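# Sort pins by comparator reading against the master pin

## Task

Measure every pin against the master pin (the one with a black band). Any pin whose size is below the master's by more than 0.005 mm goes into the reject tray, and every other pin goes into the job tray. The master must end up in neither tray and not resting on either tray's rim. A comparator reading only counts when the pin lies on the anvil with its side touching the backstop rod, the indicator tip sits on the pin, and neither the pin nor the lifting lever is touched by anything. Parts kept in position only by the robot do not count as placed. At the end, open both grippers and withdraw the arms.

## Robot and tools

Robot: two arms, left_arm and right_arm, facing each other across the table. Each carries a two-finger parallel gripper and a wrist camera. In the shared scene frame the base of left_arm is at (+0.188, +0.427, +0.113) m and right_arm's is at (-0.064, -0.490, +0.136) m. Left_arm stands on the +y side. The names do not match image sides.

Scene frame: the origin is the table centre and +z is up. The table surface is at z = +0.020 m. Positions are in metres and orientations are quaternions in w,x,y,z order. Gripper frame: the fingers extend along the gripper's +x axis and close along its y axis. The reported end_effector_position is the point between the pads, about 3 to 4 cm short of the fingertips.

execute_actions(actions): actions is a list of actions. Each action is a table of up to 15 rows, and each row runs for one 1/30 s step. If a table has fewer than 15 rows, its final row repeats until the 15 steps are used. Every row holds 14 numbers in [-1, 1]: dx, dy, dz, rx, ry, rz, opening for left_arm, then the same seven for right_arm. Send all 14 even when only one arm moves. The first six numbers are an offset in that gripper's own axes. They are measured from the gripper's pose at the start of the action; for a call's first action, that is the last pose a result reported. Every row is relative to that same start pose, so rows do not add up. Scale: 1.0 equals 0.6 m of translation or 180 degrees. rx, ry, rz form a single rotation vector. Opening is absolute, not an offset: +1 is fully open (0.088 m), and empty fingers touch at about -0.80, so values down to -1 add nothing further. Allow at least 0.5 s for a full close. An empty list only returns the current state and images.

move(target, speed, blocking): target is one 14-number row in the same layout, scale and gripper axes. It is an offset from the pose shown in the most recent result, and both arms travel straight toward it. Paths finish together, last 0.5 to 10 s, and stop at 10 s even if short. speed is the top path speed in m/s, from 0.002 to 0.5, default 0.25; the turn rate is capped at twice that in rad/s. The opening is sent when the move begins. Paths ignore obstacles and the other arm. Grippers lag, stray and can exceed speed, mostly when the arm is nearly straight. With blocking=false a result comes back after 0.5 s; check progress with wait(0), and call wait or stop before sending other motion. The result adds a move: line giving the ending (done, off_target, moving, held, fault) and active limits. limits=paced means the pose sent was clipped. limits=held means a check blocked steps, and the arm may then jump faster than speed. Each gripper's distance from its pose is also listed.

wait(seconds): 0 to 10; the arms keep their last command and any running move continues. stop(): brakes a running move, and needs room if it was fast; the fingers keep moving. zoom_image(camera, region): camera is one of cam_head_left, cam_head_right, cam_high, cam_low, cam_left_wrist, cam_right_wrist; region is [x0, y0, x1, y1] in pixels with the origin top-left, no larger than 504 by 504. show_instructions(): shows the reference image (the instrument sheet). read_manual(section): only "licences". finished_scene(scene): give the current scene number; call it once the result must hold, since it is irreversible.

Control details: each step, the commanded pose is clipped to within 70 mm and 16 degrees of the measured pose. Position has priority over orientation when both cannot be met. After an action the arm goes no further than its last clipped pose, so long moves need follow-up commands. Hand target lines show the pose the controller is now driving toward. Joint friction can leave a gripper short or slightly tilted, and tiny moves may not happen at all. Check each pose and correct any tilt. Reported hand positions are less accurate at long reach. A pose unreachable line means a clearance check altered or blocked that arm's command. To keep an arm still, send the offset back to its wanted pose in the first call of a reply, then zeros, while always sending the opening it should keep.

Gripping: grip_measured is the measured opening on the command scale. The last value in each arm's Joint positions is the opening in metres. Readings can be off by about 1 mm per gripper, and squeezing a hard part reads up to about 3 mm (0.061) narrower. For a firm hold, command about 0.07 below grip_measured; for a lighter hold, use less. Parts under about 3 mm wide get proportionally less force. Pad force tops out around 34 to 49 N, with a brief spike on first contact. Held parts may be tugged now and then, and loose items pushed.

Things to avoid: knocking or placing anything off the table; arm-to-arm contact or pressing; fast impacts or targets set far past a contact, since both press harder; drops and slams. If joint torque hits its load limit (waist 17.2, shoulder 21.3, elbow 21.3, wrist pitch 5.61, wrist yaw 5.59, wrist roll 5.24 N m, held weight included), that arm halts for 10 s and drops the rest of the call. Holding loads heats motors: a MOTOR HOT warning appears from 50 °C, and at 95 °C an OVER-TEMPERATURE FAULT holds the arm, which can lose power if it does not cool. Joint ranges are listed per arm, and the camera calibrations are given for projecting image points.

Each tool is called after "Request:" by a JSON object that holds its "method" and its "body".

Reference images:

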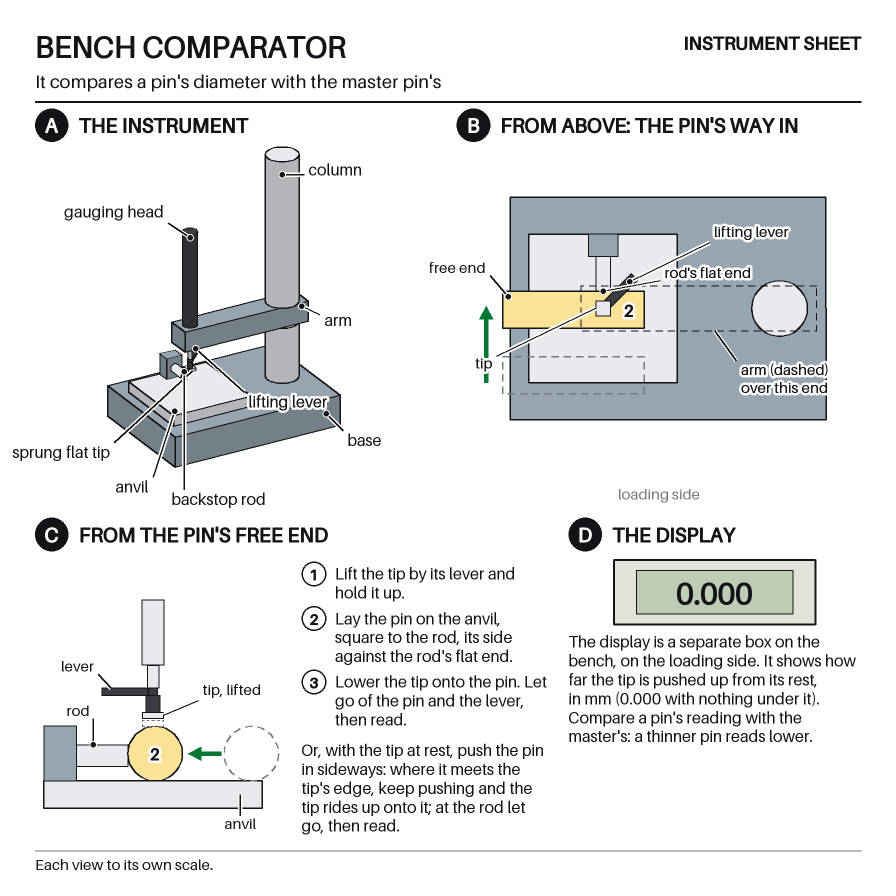

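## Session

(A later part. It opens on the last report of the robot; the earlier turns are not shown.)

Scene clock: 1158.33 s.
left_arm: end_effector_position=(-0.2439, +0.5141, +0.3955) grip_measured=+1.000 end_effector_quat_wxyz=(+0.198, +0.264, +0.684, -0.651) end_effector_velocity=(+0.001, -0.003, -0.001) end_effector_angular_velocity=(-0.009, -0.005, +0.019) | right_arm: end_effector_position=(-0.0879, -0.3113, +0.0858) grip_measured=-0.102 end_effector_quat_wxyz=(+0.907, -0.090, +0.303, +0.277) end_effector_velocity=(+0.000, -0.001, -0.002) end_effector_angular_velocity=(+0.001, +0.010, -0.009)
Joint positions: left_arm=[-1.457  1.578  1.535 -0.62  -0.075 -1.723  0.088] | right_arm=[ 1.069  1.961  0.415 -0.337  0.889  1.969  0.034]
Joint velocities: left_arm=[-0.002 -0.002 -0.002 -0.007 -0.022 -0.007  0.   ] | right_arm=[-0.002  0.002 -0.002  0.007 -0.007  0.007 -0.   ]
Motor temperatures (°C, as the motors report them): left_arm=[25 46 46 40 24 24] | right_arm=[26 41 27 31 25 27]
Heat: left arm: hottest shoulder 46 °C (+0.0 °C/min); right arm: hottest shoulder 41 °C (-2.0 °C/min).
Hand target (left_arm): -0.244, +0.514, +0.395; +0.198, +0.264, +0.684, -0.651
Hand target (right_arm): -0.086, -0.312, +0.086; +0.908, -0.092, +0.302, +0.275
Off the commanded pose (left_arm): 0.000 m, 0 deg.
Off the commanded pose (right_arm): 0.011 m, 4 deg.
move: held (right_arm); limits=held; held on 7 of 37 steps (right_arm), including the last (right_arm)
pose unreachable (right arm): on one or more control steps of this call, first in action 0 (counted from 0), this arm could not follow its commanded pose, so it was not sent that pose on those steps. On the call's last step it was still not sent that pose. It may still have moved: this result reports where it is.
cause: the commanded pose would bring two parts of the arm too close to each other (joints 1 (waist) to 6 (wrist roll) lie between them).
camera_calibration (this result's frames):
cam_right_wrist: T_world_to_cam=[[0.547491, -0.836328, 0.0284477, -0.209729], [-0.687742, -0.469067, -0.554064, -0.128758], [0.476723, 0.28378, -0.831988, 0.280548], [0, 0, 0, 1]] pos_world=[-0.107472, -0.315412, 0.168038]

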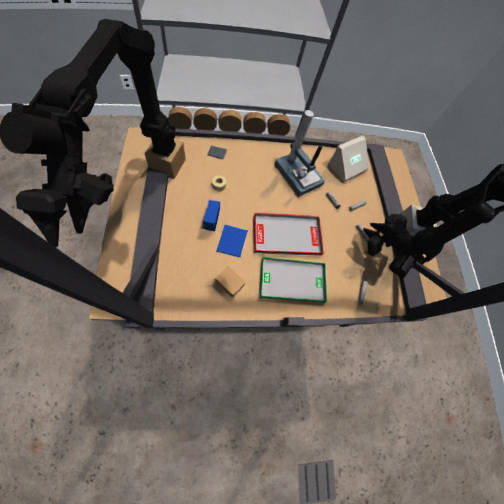

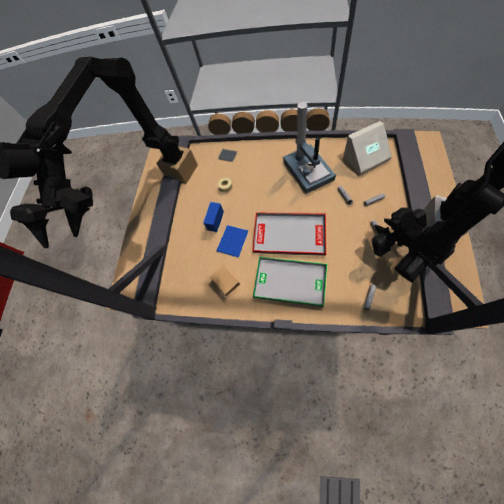

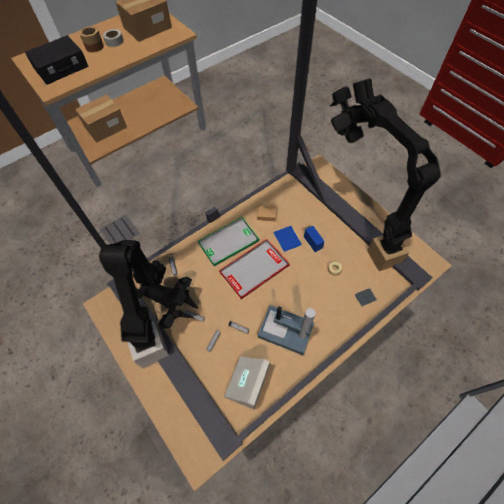

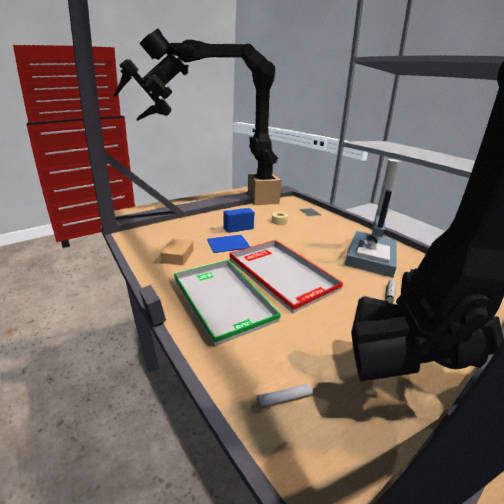

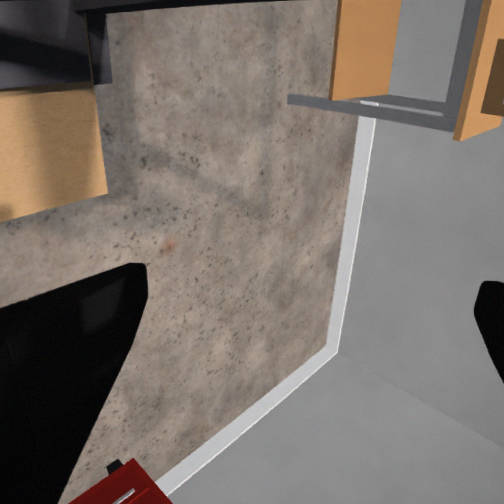

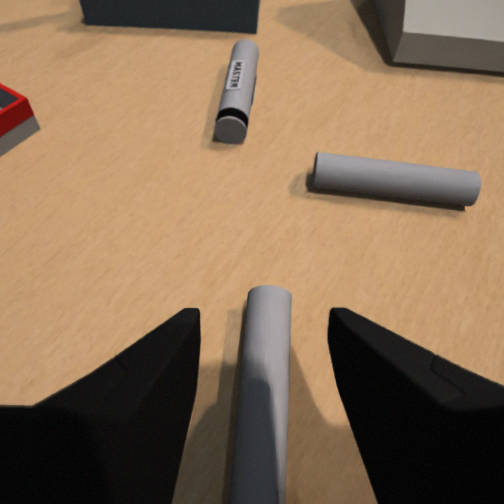

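Request:
{"method": "move", "body": {"target": [0,0,0,0,0,0,1, 0.038,0,-0.054,0,0,0,-0.1], "speed": 0.08}}

Scene clock: 1206.53 s.
left_arm: end_effector_position=(-0.2439, +0.5141, +0.3955) grip_measured=+1.000 end_effector_quat_wxyz=(+0.198, +0.264, +0.684, -0.651) end_effector_velocity=(+0.002, -0.001, +0.001) end_effector_angular_velocity=(+0.024, -0.005, +0.026) | right_arm: end_effector_position=(-0.0886, -0.3118, +0.0480) grip_measured=-0.102 end_effector_quat_wxyz=(+0.907, -0.090, +0.303, +0.277) end_effector_velocity=(+0.000, -0.001, -0.003) end_effector_angular_velocity=(-0.005, +0.007, -0.000)
Joint positions: left_arm=[-1.457  1.578  1.535 -0.62  -0.075 -1.723  0.088] | right_arm=[ 1.074  2.191  0.434 -0.13   0.887  1.975  0.034]
Joint velocities: left_arm=[-0.002 -0.007 -0.002 -0.007 -0.007 -0.037  0.   ] | right_arm=[-0.002  0.012 -0.002  0.022 -0.007 -0.007 -0.   ]
Motor temperatures (°C, as the motors report them): left_arm=[25 46 46 40 24 24] | right_arm=[26 39 26 29 25 27]
Heat: left arm: hottest shoulder 46 °C (+0.0 °C/min); right arm: hottest shoulder 39 °C (-3.0 °C/min).
Hand target (left_arm): -0.244, +0.514, +0.395; +0.198, +0.264, +0.684, -0.651
Hand target (right_arm): -0.089, -0.312, +0.046; +0.907, -0.090, +0.303, +0.277
Off the commanded pose (left_arm): 0.000 m, 0 deg.
Off the commanded pose (right_arm): 0.002 m, 0 deg.
move: done
camera_calibration (this result's frames):
cam_right_wrist: T_world_to_cam=[[0.547997, -0.83598, 0.0289186, -0.208528], [-0.687738, -0.469963, -0.55331, -0.150784], [0.476146, 0.283324, -0.832474, 0.249445], [0, 0, 0, 1]] pos_world=[-0.108199, -0.315862, 0.130257]

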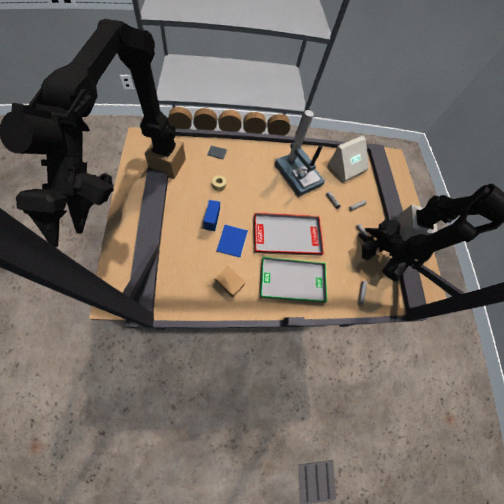

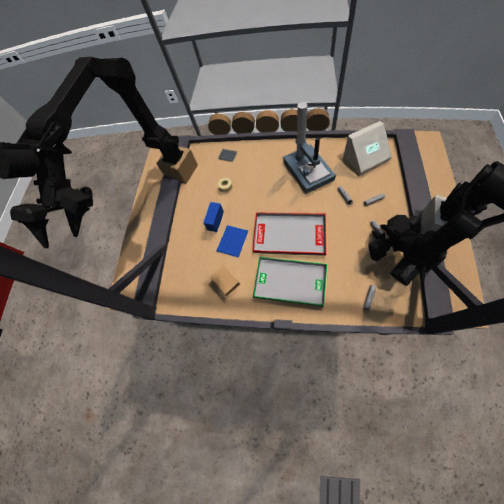

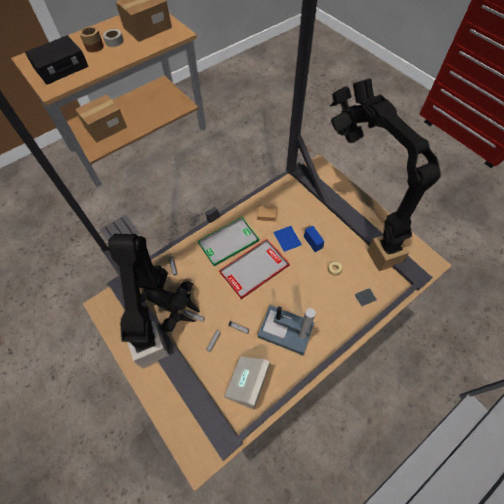

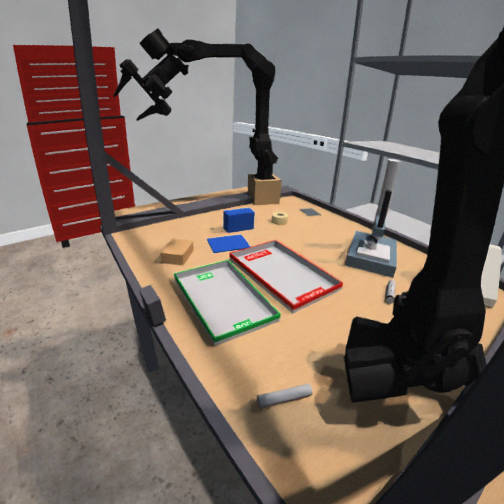

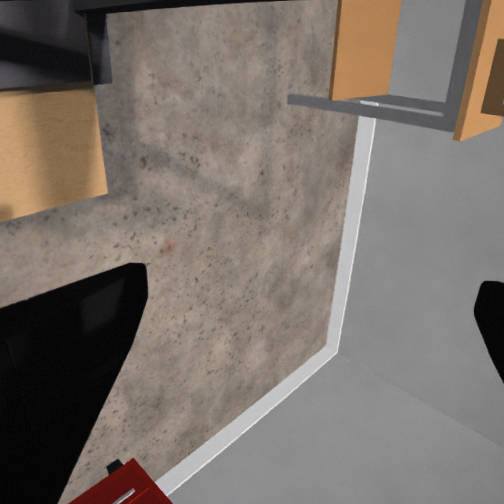

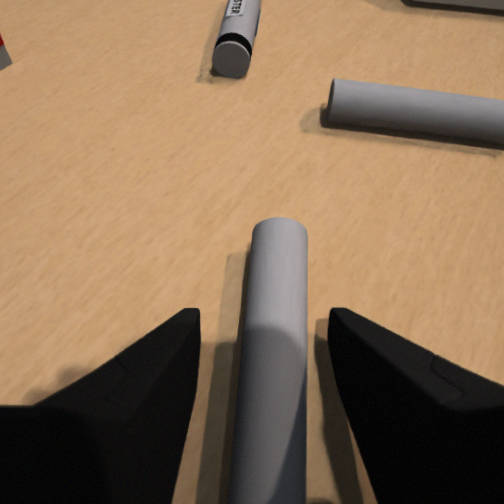

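Request:
{"method": "move", "body": {"target": [0,0,0,0,0,0,1, -0.022,0.003,-0.0205,0.007,0,-0.009,-0.1], "speed": 0.05}}

Scene clock: 1219.27 s.
left_arm: end_effector_position=(-0.2439, +0.5141, +0.3955) grip_measured=+1.000 end_effector_quat_wxyz=(+0.198, +0.264, +0.684, -0.651) end_effector_velocity=(+0.002, -0.000, -0.001) end_effector_angular_velocity=(-0.012, -0.005, -0.001) | right_arm: end_effector_position=(-0.0942, -0.3138, +0.0485) grip_measured=-0.102 end_effector_quat_wxyz=(+0.908, -0.087, +0.305, +0.274) end_effector_velocity=(+0.002, +0.001, +0.003) end_effector_angular_velocity=(-0.004, -0.029, +0.018)
Joint positions: left_arm=[-1.457  1.578  1.535 -0.62  -0.075 -1.723  0.088] | right_arm=[ 1.103  2.194  0.458 -0.188  0.874  2.031  0.034]
Joint velocities: left_arm=[-0.002 -0.002 -0.002 -0.007 -0.007  0.007  0.   ] | right_arm=[-0.002 -0.002 -0.002 -0.007  0.022 -0.022 -0.   ]
Motor temperatures (°C, as the motors report them): left_arm=[25 46 46 40 24 24] | right_arm=[26 38 26 28 25 27]
Heat: left arm: hottest shoulder 46 °C (+0.0 °C/min); right arm: hottest shoulder 38 °C (-3.0 °C/min).
Hand target (left_arm): -0.244, +0.514, +0.395; +0.198, +0.264, +0.684, -0.651
Hand target (right_arm): -0.094, -0.314, +0.049; +0.908, -0.087, +0.305, +0.273
Off the commanded pose (left_arm): 0.000 m, 0 deg.
Off the commanded pose (right_arm): 0.012 m, 2 deg.
move: held (right_arm); limits=held; held on 13 of 21 steps (right_arm), including the last (right_arm)
pose unreachable (right arm): on one or more control steps of this call, first in action 0 (counted from 0), this arm could not follow its commanded pose, so it was not sent that pose on those steps. On the call's last step it was still not sent that pose. It may still have moved: this result reports where it is.
cause: the commanded pose would bring two parts of the arm too close to each other (joints 1 (waist) to 6 (wrist roll) lie between them).
camera_calibration (this result's frames):
cam_right_wrist: T_world_to_cam=[[0.540867, -0.840776, 0.0236414, -0.209035], [-0.694169, -0.462075, -0.55192, -0.153485], [0.474965, 0.282104, -0.833562, 0.252643], [0, 0, 0, 1]] pos_world=[-0.113482, -0.317945, 0.130824]

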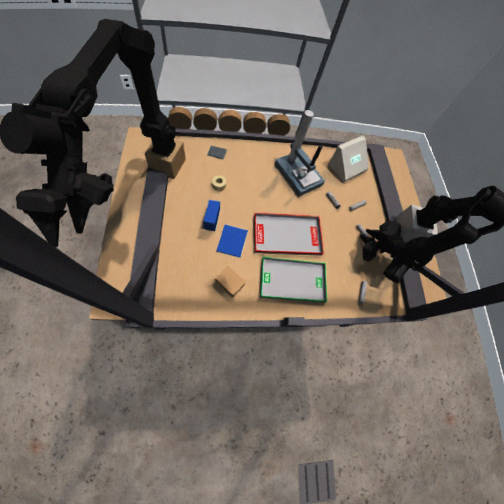

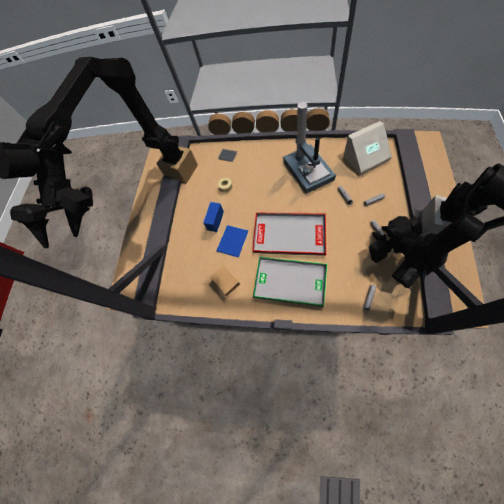

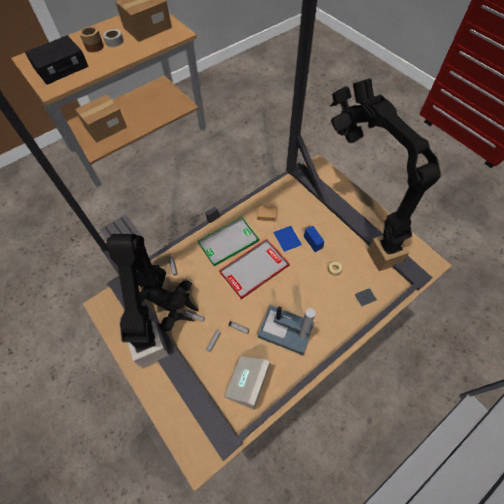

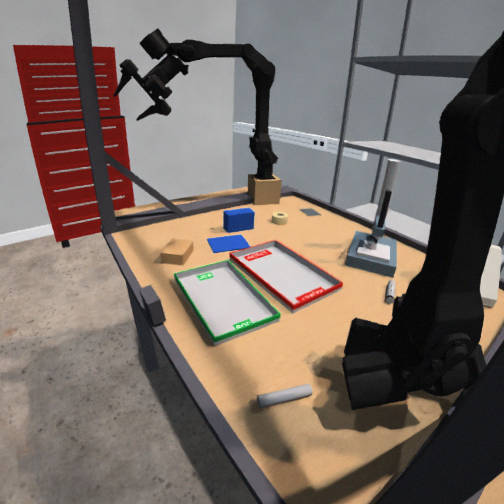

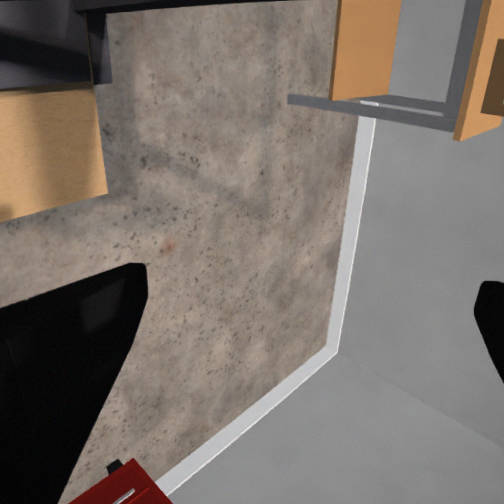

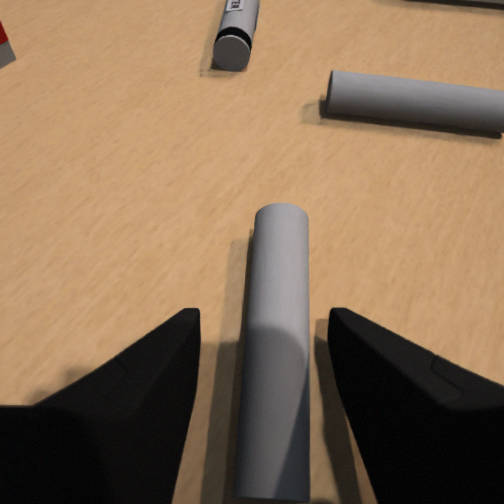

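Request:
{"method": "execute_actions", "body": {"actions": [[[0,0,0,0,0,0,1, 0.005,0,-0.007,0,0,0,-0.3]], [[0,0,0,0,0,0,1, 0,0,0,0,0,0,-0.45]], [[0,0,0,0,0,0,1, 0,0,0,0,0,0,-0.75]]]}}

Scene clock: 1228.70 s.
left_arm: end_effector_position=(-0.2439, +0.5141, +0.3955) grip_measured=+1.000 end_effector_quat_wxyz=(+0.198, +0.264, +0.684, -0.651) end_effector_velocity=(-0.001, -0.002, +0.001) end_effector_angular_velocity=(-0.029, +0.012, +0.001) | right_arm: end_effector_position=(-0.0939, -0.3138, +0.0456) grip_measured=-0.510 end_effector_quat_wxyz=(+0.908, -0.086, +0.304, +0.274) end_effector_velocity=(+0.003, -0.005, -0.001) end_effector_angular_velocity=(-0.035, -0.007, -0.006)
Joint positions: left_arm=[-1.457  1.578  1.535 -0.62  -0.075 -1.723  0.088] | right_arm=[ 1.103  2.212  0.459 -0.17   0.877  2.031  0.014]
Joint velocities: left_arm=[-0.002 -0.002 -0.002  0.007 -0.022  0.022  0.   ] | right_arm=[-0.002 -0.002 -0.002 -0.022 -0.022 -0.007 -0.   ]
Motor temperatures (°C, as the motors report them): left_arm=[25 46 46 40 24 24] | right_arm=[26 38 26 28 25 27]
Heat: left arm: hottest shoulder 46 °C (+0.0 °C/min); right arm: hottest shoulder 38 °C (-2.0 °C/min).
Hand target (left_arm): -0.244, +0.514, +0.395; +0.198, +0.264, +0.684, -0.651
Hand target (right_arm): -0.094, -0.314, +0.045; +0.908, -0.086, +0.305, +0.274
Off the commanded pose (left_arm): 0.000 m, 0 deg.
Off the commanded pose (right_arm): 0.000 m, 0 deg.
camera_calibration (this result's frames):
cam_right_wrist: T_world_to_cam=[[0.541613, -0.840326, 0.0225387, -0.208886], [-0.693012, -0.46152, -0.553835, -0.15447], [0.475804, 0.284345, -0.832321, 0.250733], [0, 0, 0, 1]] pos_world=[-0.113214, -0.318118, 0.127848]

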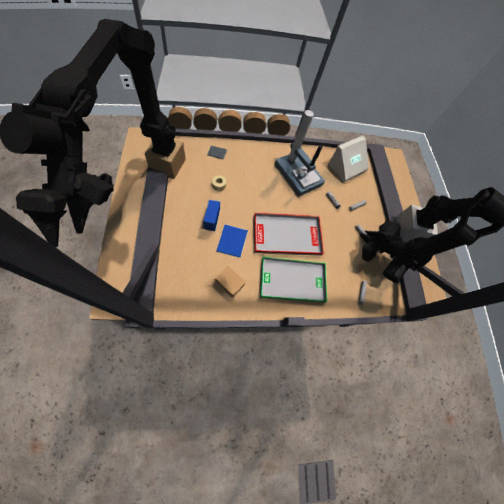

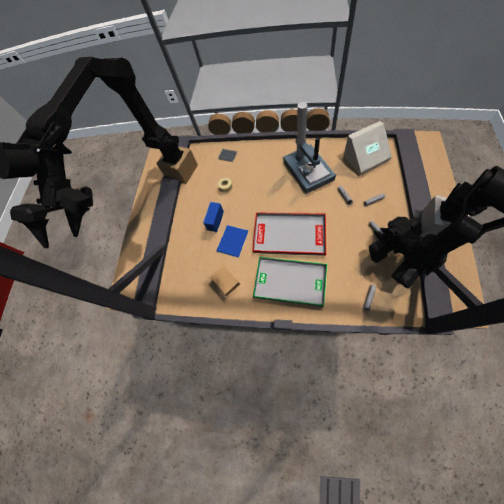

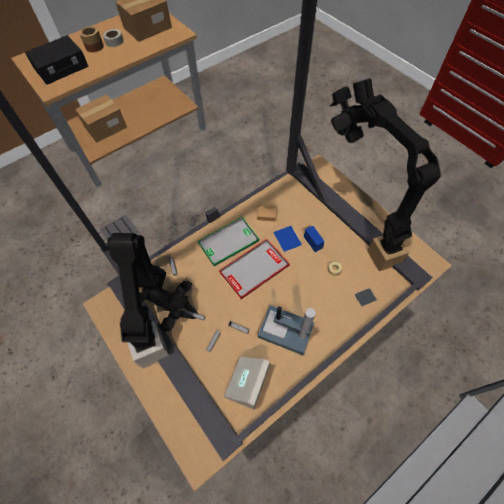

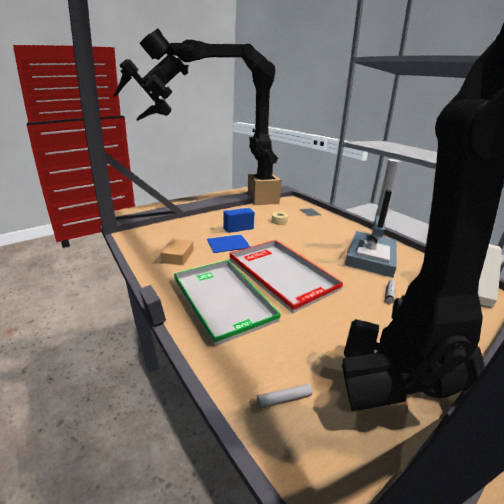

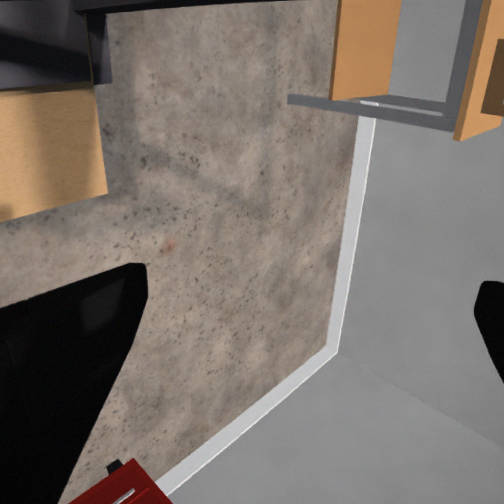

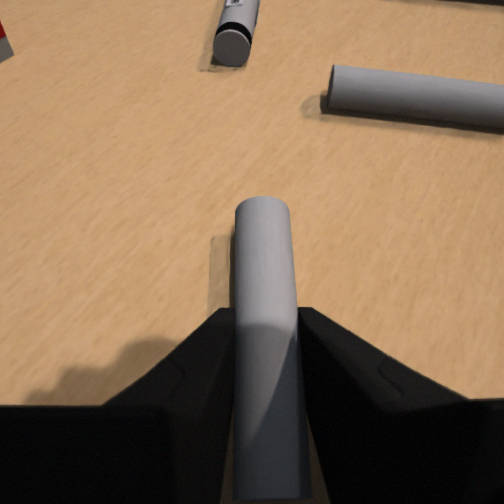

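Request:
{"method": "move", "body": {"target": [0,0,0,0,0,0,1, 0.0414,-0.0085,0.1144,0,0,0,-0.75], "speed": 0.15}}

Request:
{"method": "move", "body": {"target": [0,0,0,0,0,0,1, 0.2835,0.0487,0.247,0.0167,0,-0.0222,-0.75], "speed": 0.2}}

Scene clock: 1256.63 s.
left_arm: end_effector_position=(-0.2439, +0.5141, +0.3955) grip_measured=+1.000 end_effector_quat_wxyz=(+0.198, +0.264, +0.684, -0.651) end_effector_velocity=(+0.004, -0.003, -0.002) end_effector_angular_velocity=(-0.023, -0.013, +0.010) | right_arm: end_effector_position=(-0.0407, -0.2862, +0.0826) grip_measured=-0.510 end_effector_quat_wxyz=(+0.908, -0.090, +0.306, +0.271) end_effector_velocity=(+0.003, +0.001, +0.002) end_effector_angular_velocity=(-0.011, -0.002, +0.019)
Joint positions: left_arm=[-1.457  1.578  1.535 -0.62  -0.075 -1.723  0.088] | right_arm=[0.738 1.904 0.27  0.16  0.918 1.45  0.014]
Joint velocities: left_arm=[-0.002 -0.007 -0.002 -0.022 -0.022  0.007  0.   ] | right_arm=[-0.022 -0.022 -0.017  0.037 -0.007 -0.066 -0.   ]
Motor temperatures (°C, as the motors report them): left_arm=[25 46 46 40 24 24] | right_arm=[26 38 26 28 25 27]
Heat: left arm: hottest shoulder 46 °C (+0.0 °C/min); right arm: hottest shoulder 38 °C (-1.0 °C/min).
Hand target (left_arm): -0.244, +0.514, +0.395; +0.198, +0.264, +0.684, -0.651
Hand target (right_arm): -0.040, -0.285, +0.085; +0.908, -0.087, +0.305, +0.273
Off the commanded pose (left_arm): 0.000 m, 0 deg.
Off the commanded pose (right_arm): 0.003 m, 1 deg.
move: done
camera_calibration (this result's frames):
cam_right_wrist: T_world_to_cam=[[0.538888, -0.841788, 0.0315129, -0.216641], [-0.694155, -0.464949, -0.549519, -0.0857838], [0.47723, 0.274254, -0.834887, 0.245797], [0, 0, 0, 1]] pos_world=[-0.0601036, -0.289662, 0.164899]

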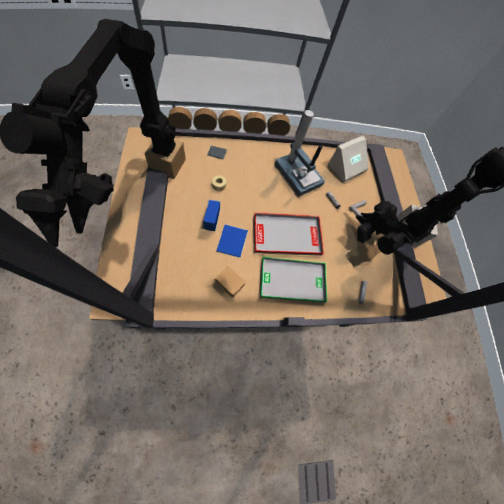

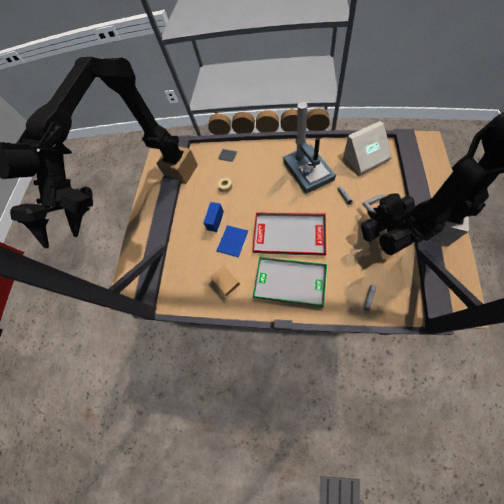

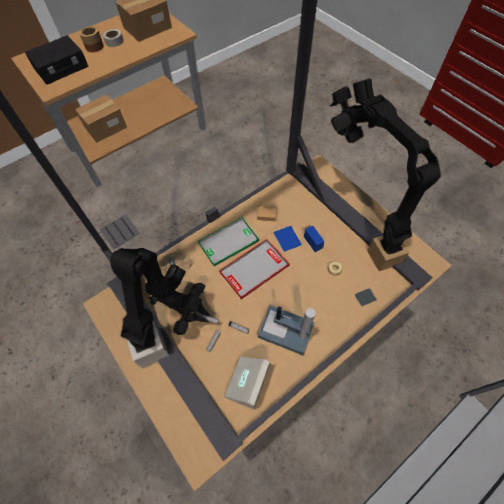

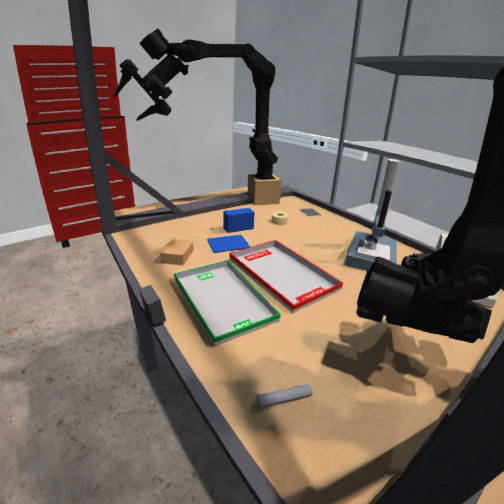

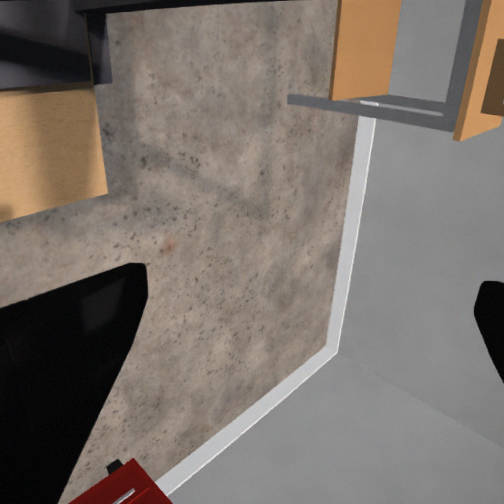

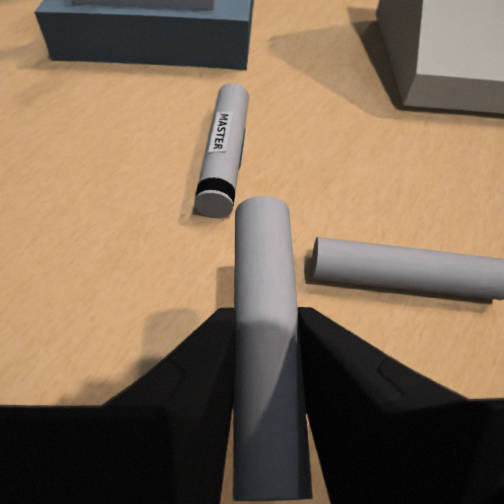

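Scene clock: 1258.30 s.
left_arm: end_effector_position=(-0.2439, +0.5141, +0.3955) grip_measured=+1.000 end_effector_quat_wxyz=(+0.198, +0.264, +0.684, -0.651) end_effector_velocity=(+0.003, +0.002, -0.004) end_effector_angular_velocity=(-0.015, -0.020, -0.006) | right_arm: end_effector_position=(+0.1280, -0.1417, +0.0963) grip_measured=-0.510 end_effector_quat_wxyz=(+0.918, -0.076, +0.314, +0.230) end_effector_velocity=(+0.001, +0.003, +0.001) end_effector_angular_velocity=(-0.011, -0.004, +0.016)
Joint positions: left_arm=[-1.457  1.578  1.535 -0.62  -0.075 -1.723  0.088] | right_arm=[-0.061  2.101  0.72   0.551  0.594  0.554  0.014]
Joint velocities: left_arm=[-0.007  0.002  0.002 -0.022 -0.007  0.007  0.   ] | right_arm=[-0.002  0.002  0.012 -0.007 -0.007 -0.022 -0.   ]
Motor temperatures (°C, as the motors report them): left_arm=[25 46 46 40 24 24] | right_arm=[26 38 26 28 25 27]
Heat: left arm: hottest shoulder 46 °C (+0.0 °C/min); right arm: hottest shoulder 38 °C (-1.0 °C/min).
Hand target (left_arm): -0.244, +0.514, +0.395; +0.198, +0.264, +0.684, -0.651
Hand target (right_arm): +0.130, -0.139, +0.096; +0.918, -0.077, +0.312, +0.230
Off the commanded pose (left_arm): 0.000 m, 0 deg.
Off the commanded pose (right_arm): 0.005 m, 1 deg.
move: done
camera_calibration (this result's frames):
cam_right_wrist: T_world_to_cam=[[0.461623, -0.886608, 0.0288144, -0.182534], [-0.738182, -0.401951, -0.541778, 0.119837], [0.491927, 0.228827, -0.840028, 0.129319], [0, 0, 0, 1]] pos_world=[0.109108, -0.143259, 0.178816]

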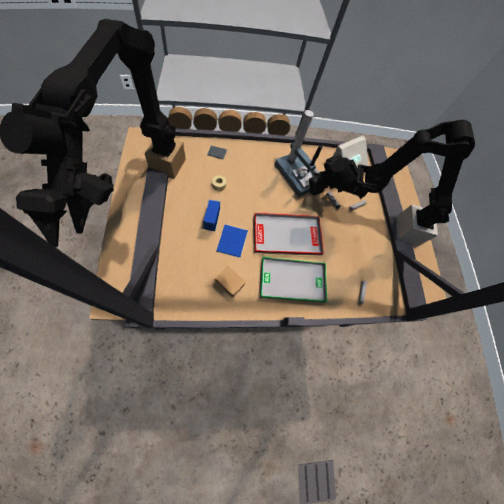

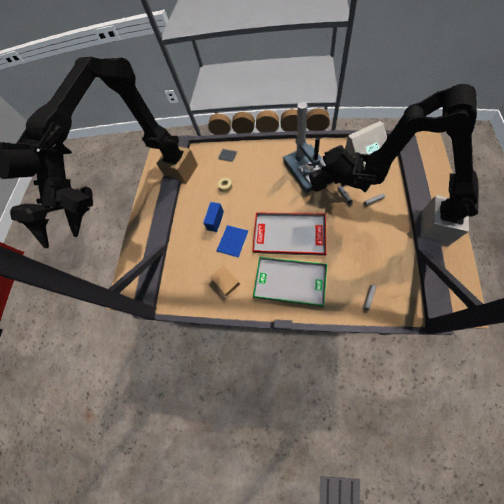

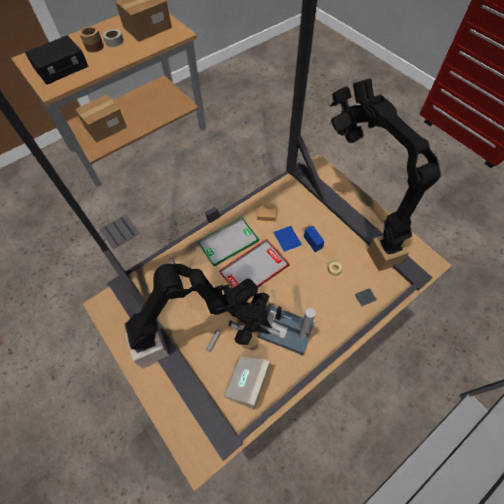

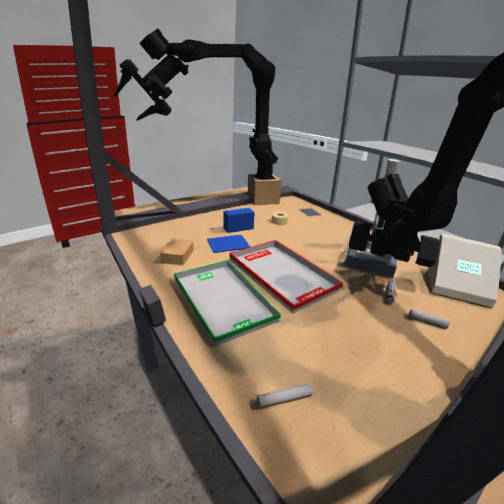

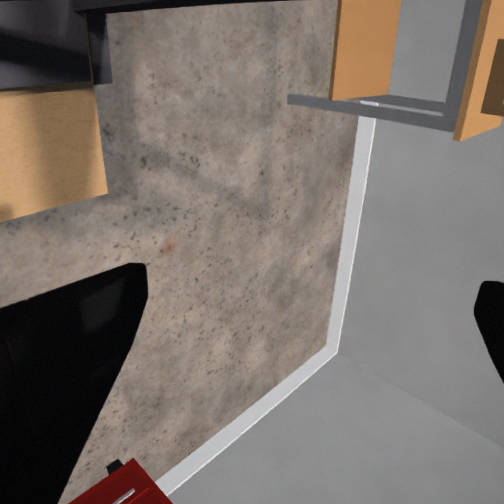

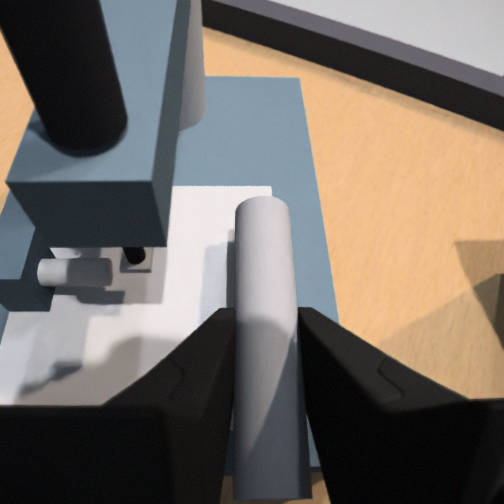

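Request:
{"method": "move", "body": {"target": [0,0,0,0,0,0,1, 0.026,0.018,0.002,0,-0.008,0,-0.75], "speed": 0.03}}

Scene clock: 1272.60 s.
left_arm: end_effector_position=(-0.2439, +0.5141, +0.3955) grip_measured=+1.000 end_effector_quat_wxyz=(+0.198, +0.264, +0.684, -0.651) end_effector_velocity=(-0.002, -0.002, -0.001) end_effector_angular_velocity=(+0.013, +0.001, +0.022) | right_arm: end_effector_position=(+0.1338, -0.1283, +0.0909) grip_measured=-0.510 end_effector_quat_wxyz=(+0.922, -0.070, +0.303, +0.230) end_effector_velocity=(+0.001, +0.001, -0.001) end_effector_angular_velocity=(-0.016, -0.003, +0.016)
Joint positions: left_arm=[-1.457  1.578  1.535 -0.62  -0.075 -1.723  0.088] | right_arm=[-0.061  2.162  0.772  0.587  0.606  0.547  0.014]
Joint velocities: left_arm=[ 0.002  0.002 -0.002  0.007 -0.007 -0.022  0.   ] | right_arm=[-0.002  0.002  0.007 -0.007 -0.007 -0.022 -0.   ]
Motor temperatures (°C, as the motors report them): left_arm=[25 46 46 41 24 24] | right_arm=[26 39 28 29 25 27]
Heat: left arm: hottest shoulder 46 °C (+0.0 °C/min); right arm: hottest shoulder 39 °C (+1.0 °C/min).
Hand target (left_arm): -0.244, +0.514, +0.395; +0.198, +0.264, +0.684, -0.651
Hand target (right_arm): +0.134, -0.126, +0.088; +0.922, -0.074, +0.303, +0.231
Off the commanded pose (left_arm): 0.000 m, 0 deg.
Off the commanded pose (right_arm): 0.004 m, 0 deg.
move: done
camera_calibration (this result's frames):
cam_right_wrist: T_world_to_cam=[[0.457454, -0.888963, 0.0219259, -0.172253], [-0.729275, -0.389161, -0.562771, 0.128911], [0.508815, 0.241452, -0.826322, 0.116944], [0, 0, 0, 1]] pos_world=[0.113307, -0.131196, 0.172958]

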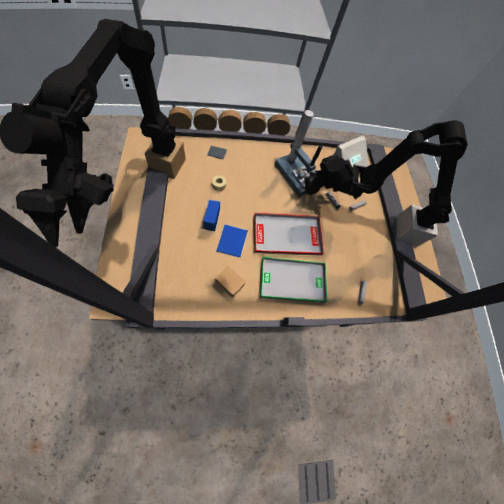

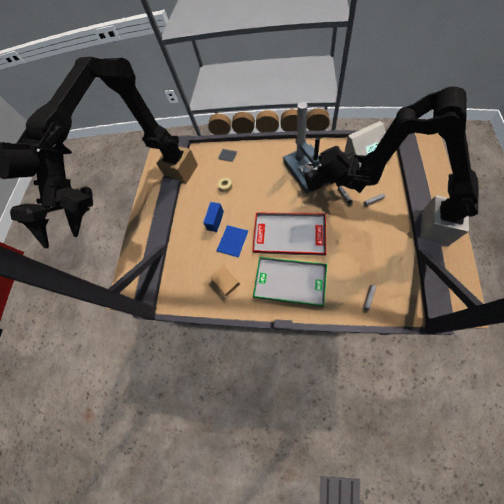

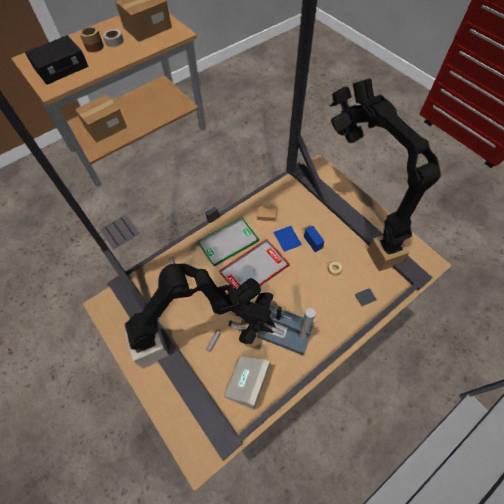

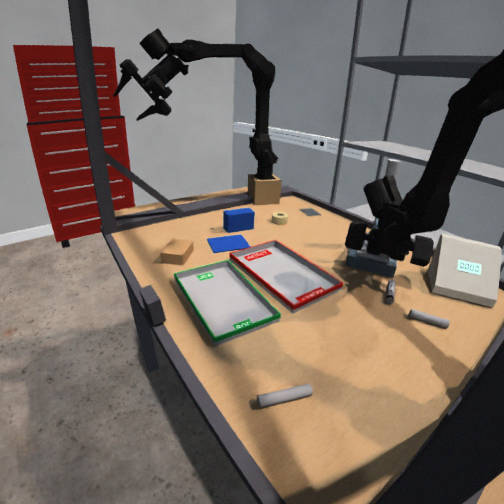

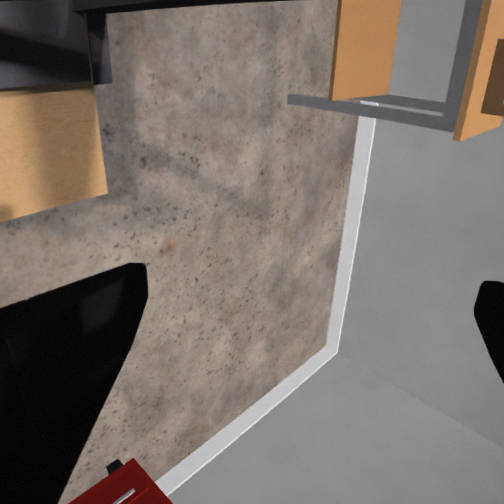

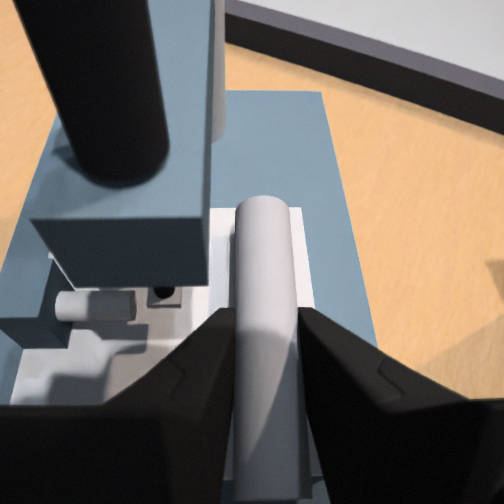

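Request:
{"method": "move", "body": {"target": [0,0,0,0,0,0,1, -0.002,0.066,-0.008,0,0,0,-0.75], "speed": 0.02}}

Scene clock: 1286.47 s.
left_arm: end_effector_position=(-0.2439, +0.5141, +0.3955) grip_measured=+1.000 end_effector_quat_wxyz=(+0.198, +0.264, +0.684, -0.651) end_effector_velocity=(+0.001, -0.002, -0.005) end_effector_angular_velocity=(-0.002, -0.016, +0.013) | right_arm: end_effector_position=(+0.1204, -0.1079, +0.0916) grip_measured=-0.510 end_effector_quat_wxyz=(+0.928, -0.075, +0.298, +0.212) end_effector_velocity=(-0.000, -0.002, -0.004) end_effector_angular_velocity=(-0.015, +0.013, -0.002)
Joint positions: left_arm=[-1.457  1.578  1.535 -0.62  -0.075 -1.723  0.088] | right_arm=[0.008 2.198 0.876 0.462 0.691 0.622 0.014]
Joint velocities: left_arm=[ 0.002  0.002 -0.007 -0.007 -0.007 -0.007  0.   ] | right_arm=[-0.002  0.002  0.002 -0.022 -0.007  0.007 -0.   ]
Motor temperatures (°C, as the motors report them): left_arm=[25 46 47 41 24 24] | right_arm=[26 40 29 31 25 27]
Heat: left arm: hottest elbow 47 °C (+1.0 °C/min); right arm: hottest shoulder 40 °C (+2.0 °C/min).
Hand target (left_arm): -0.244, +0.514, +0.395; +0.198, +0.264, +0.684, -0.651
Hand target (right_arm): +0.112, -0.096, +0.089; +0.922, -0.070, +0.303, +0.230
Off the commanded pose (left_arm): 0.000 m, 0 deg.
Off the commanded pose (right_arm): 0.016 m, 2 deg.
move: off_target (right_arm)
camera_calibration (this result's frames):
cam_right_wrist: T_world_to_cam=[[0.427805, -0.902713, 0.0457305, -0.148156], [-0.730869, -0.375247, -0.570105, 0.129865], [0.531802, 0.210471, -0.820298, 0.112746], [0, 0, 0, 1]] pos_world=[0.0983378, -0.108741, 0.173298]

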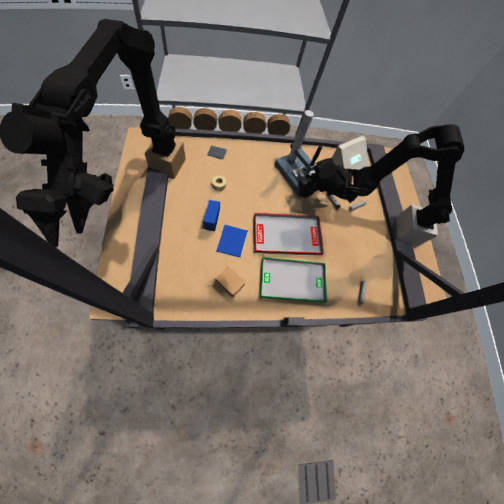

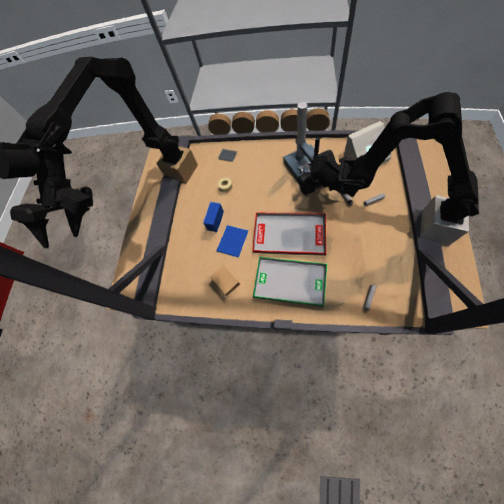

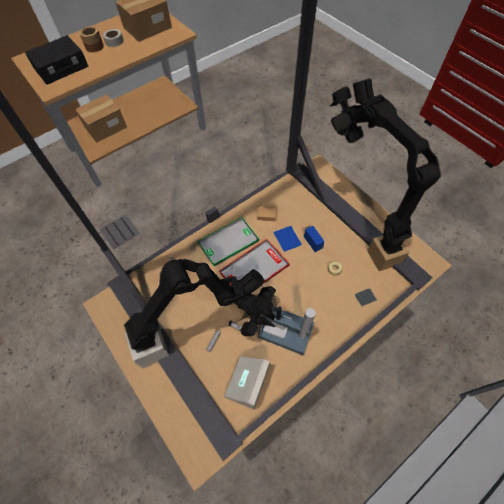

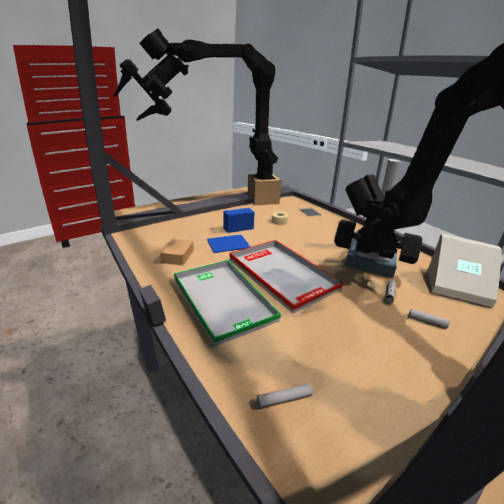

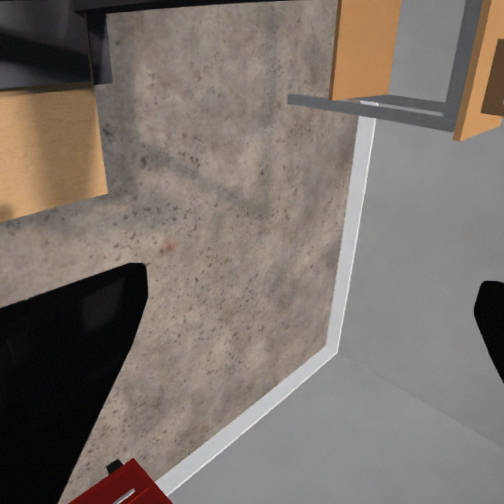

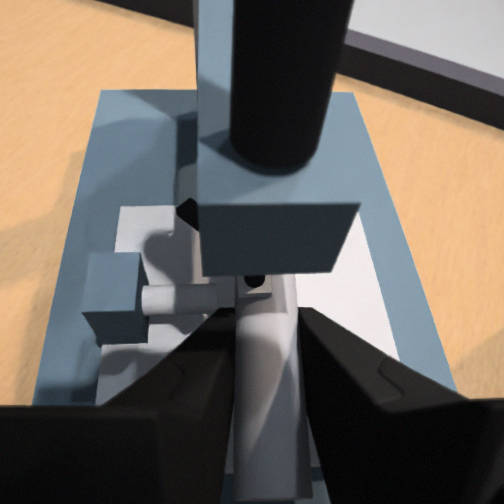

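Request:
{"method": "zoom_image", "body": {"camera": "cam_right_wrist", "region": [80,200,340,400]}}

Region (80, 200, 340, 400) of cam_right_wrist's 504x504 image, scaled by 1.938, with more detail than that image has; it fills the top 388 rows of this view, and the rest is white.

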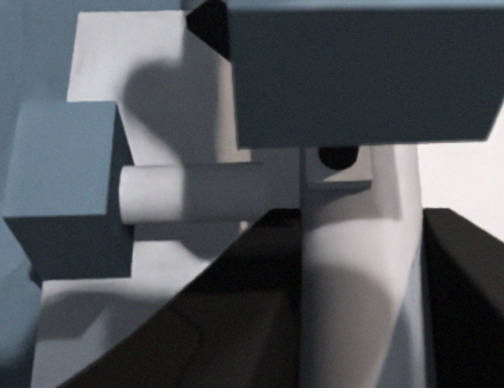

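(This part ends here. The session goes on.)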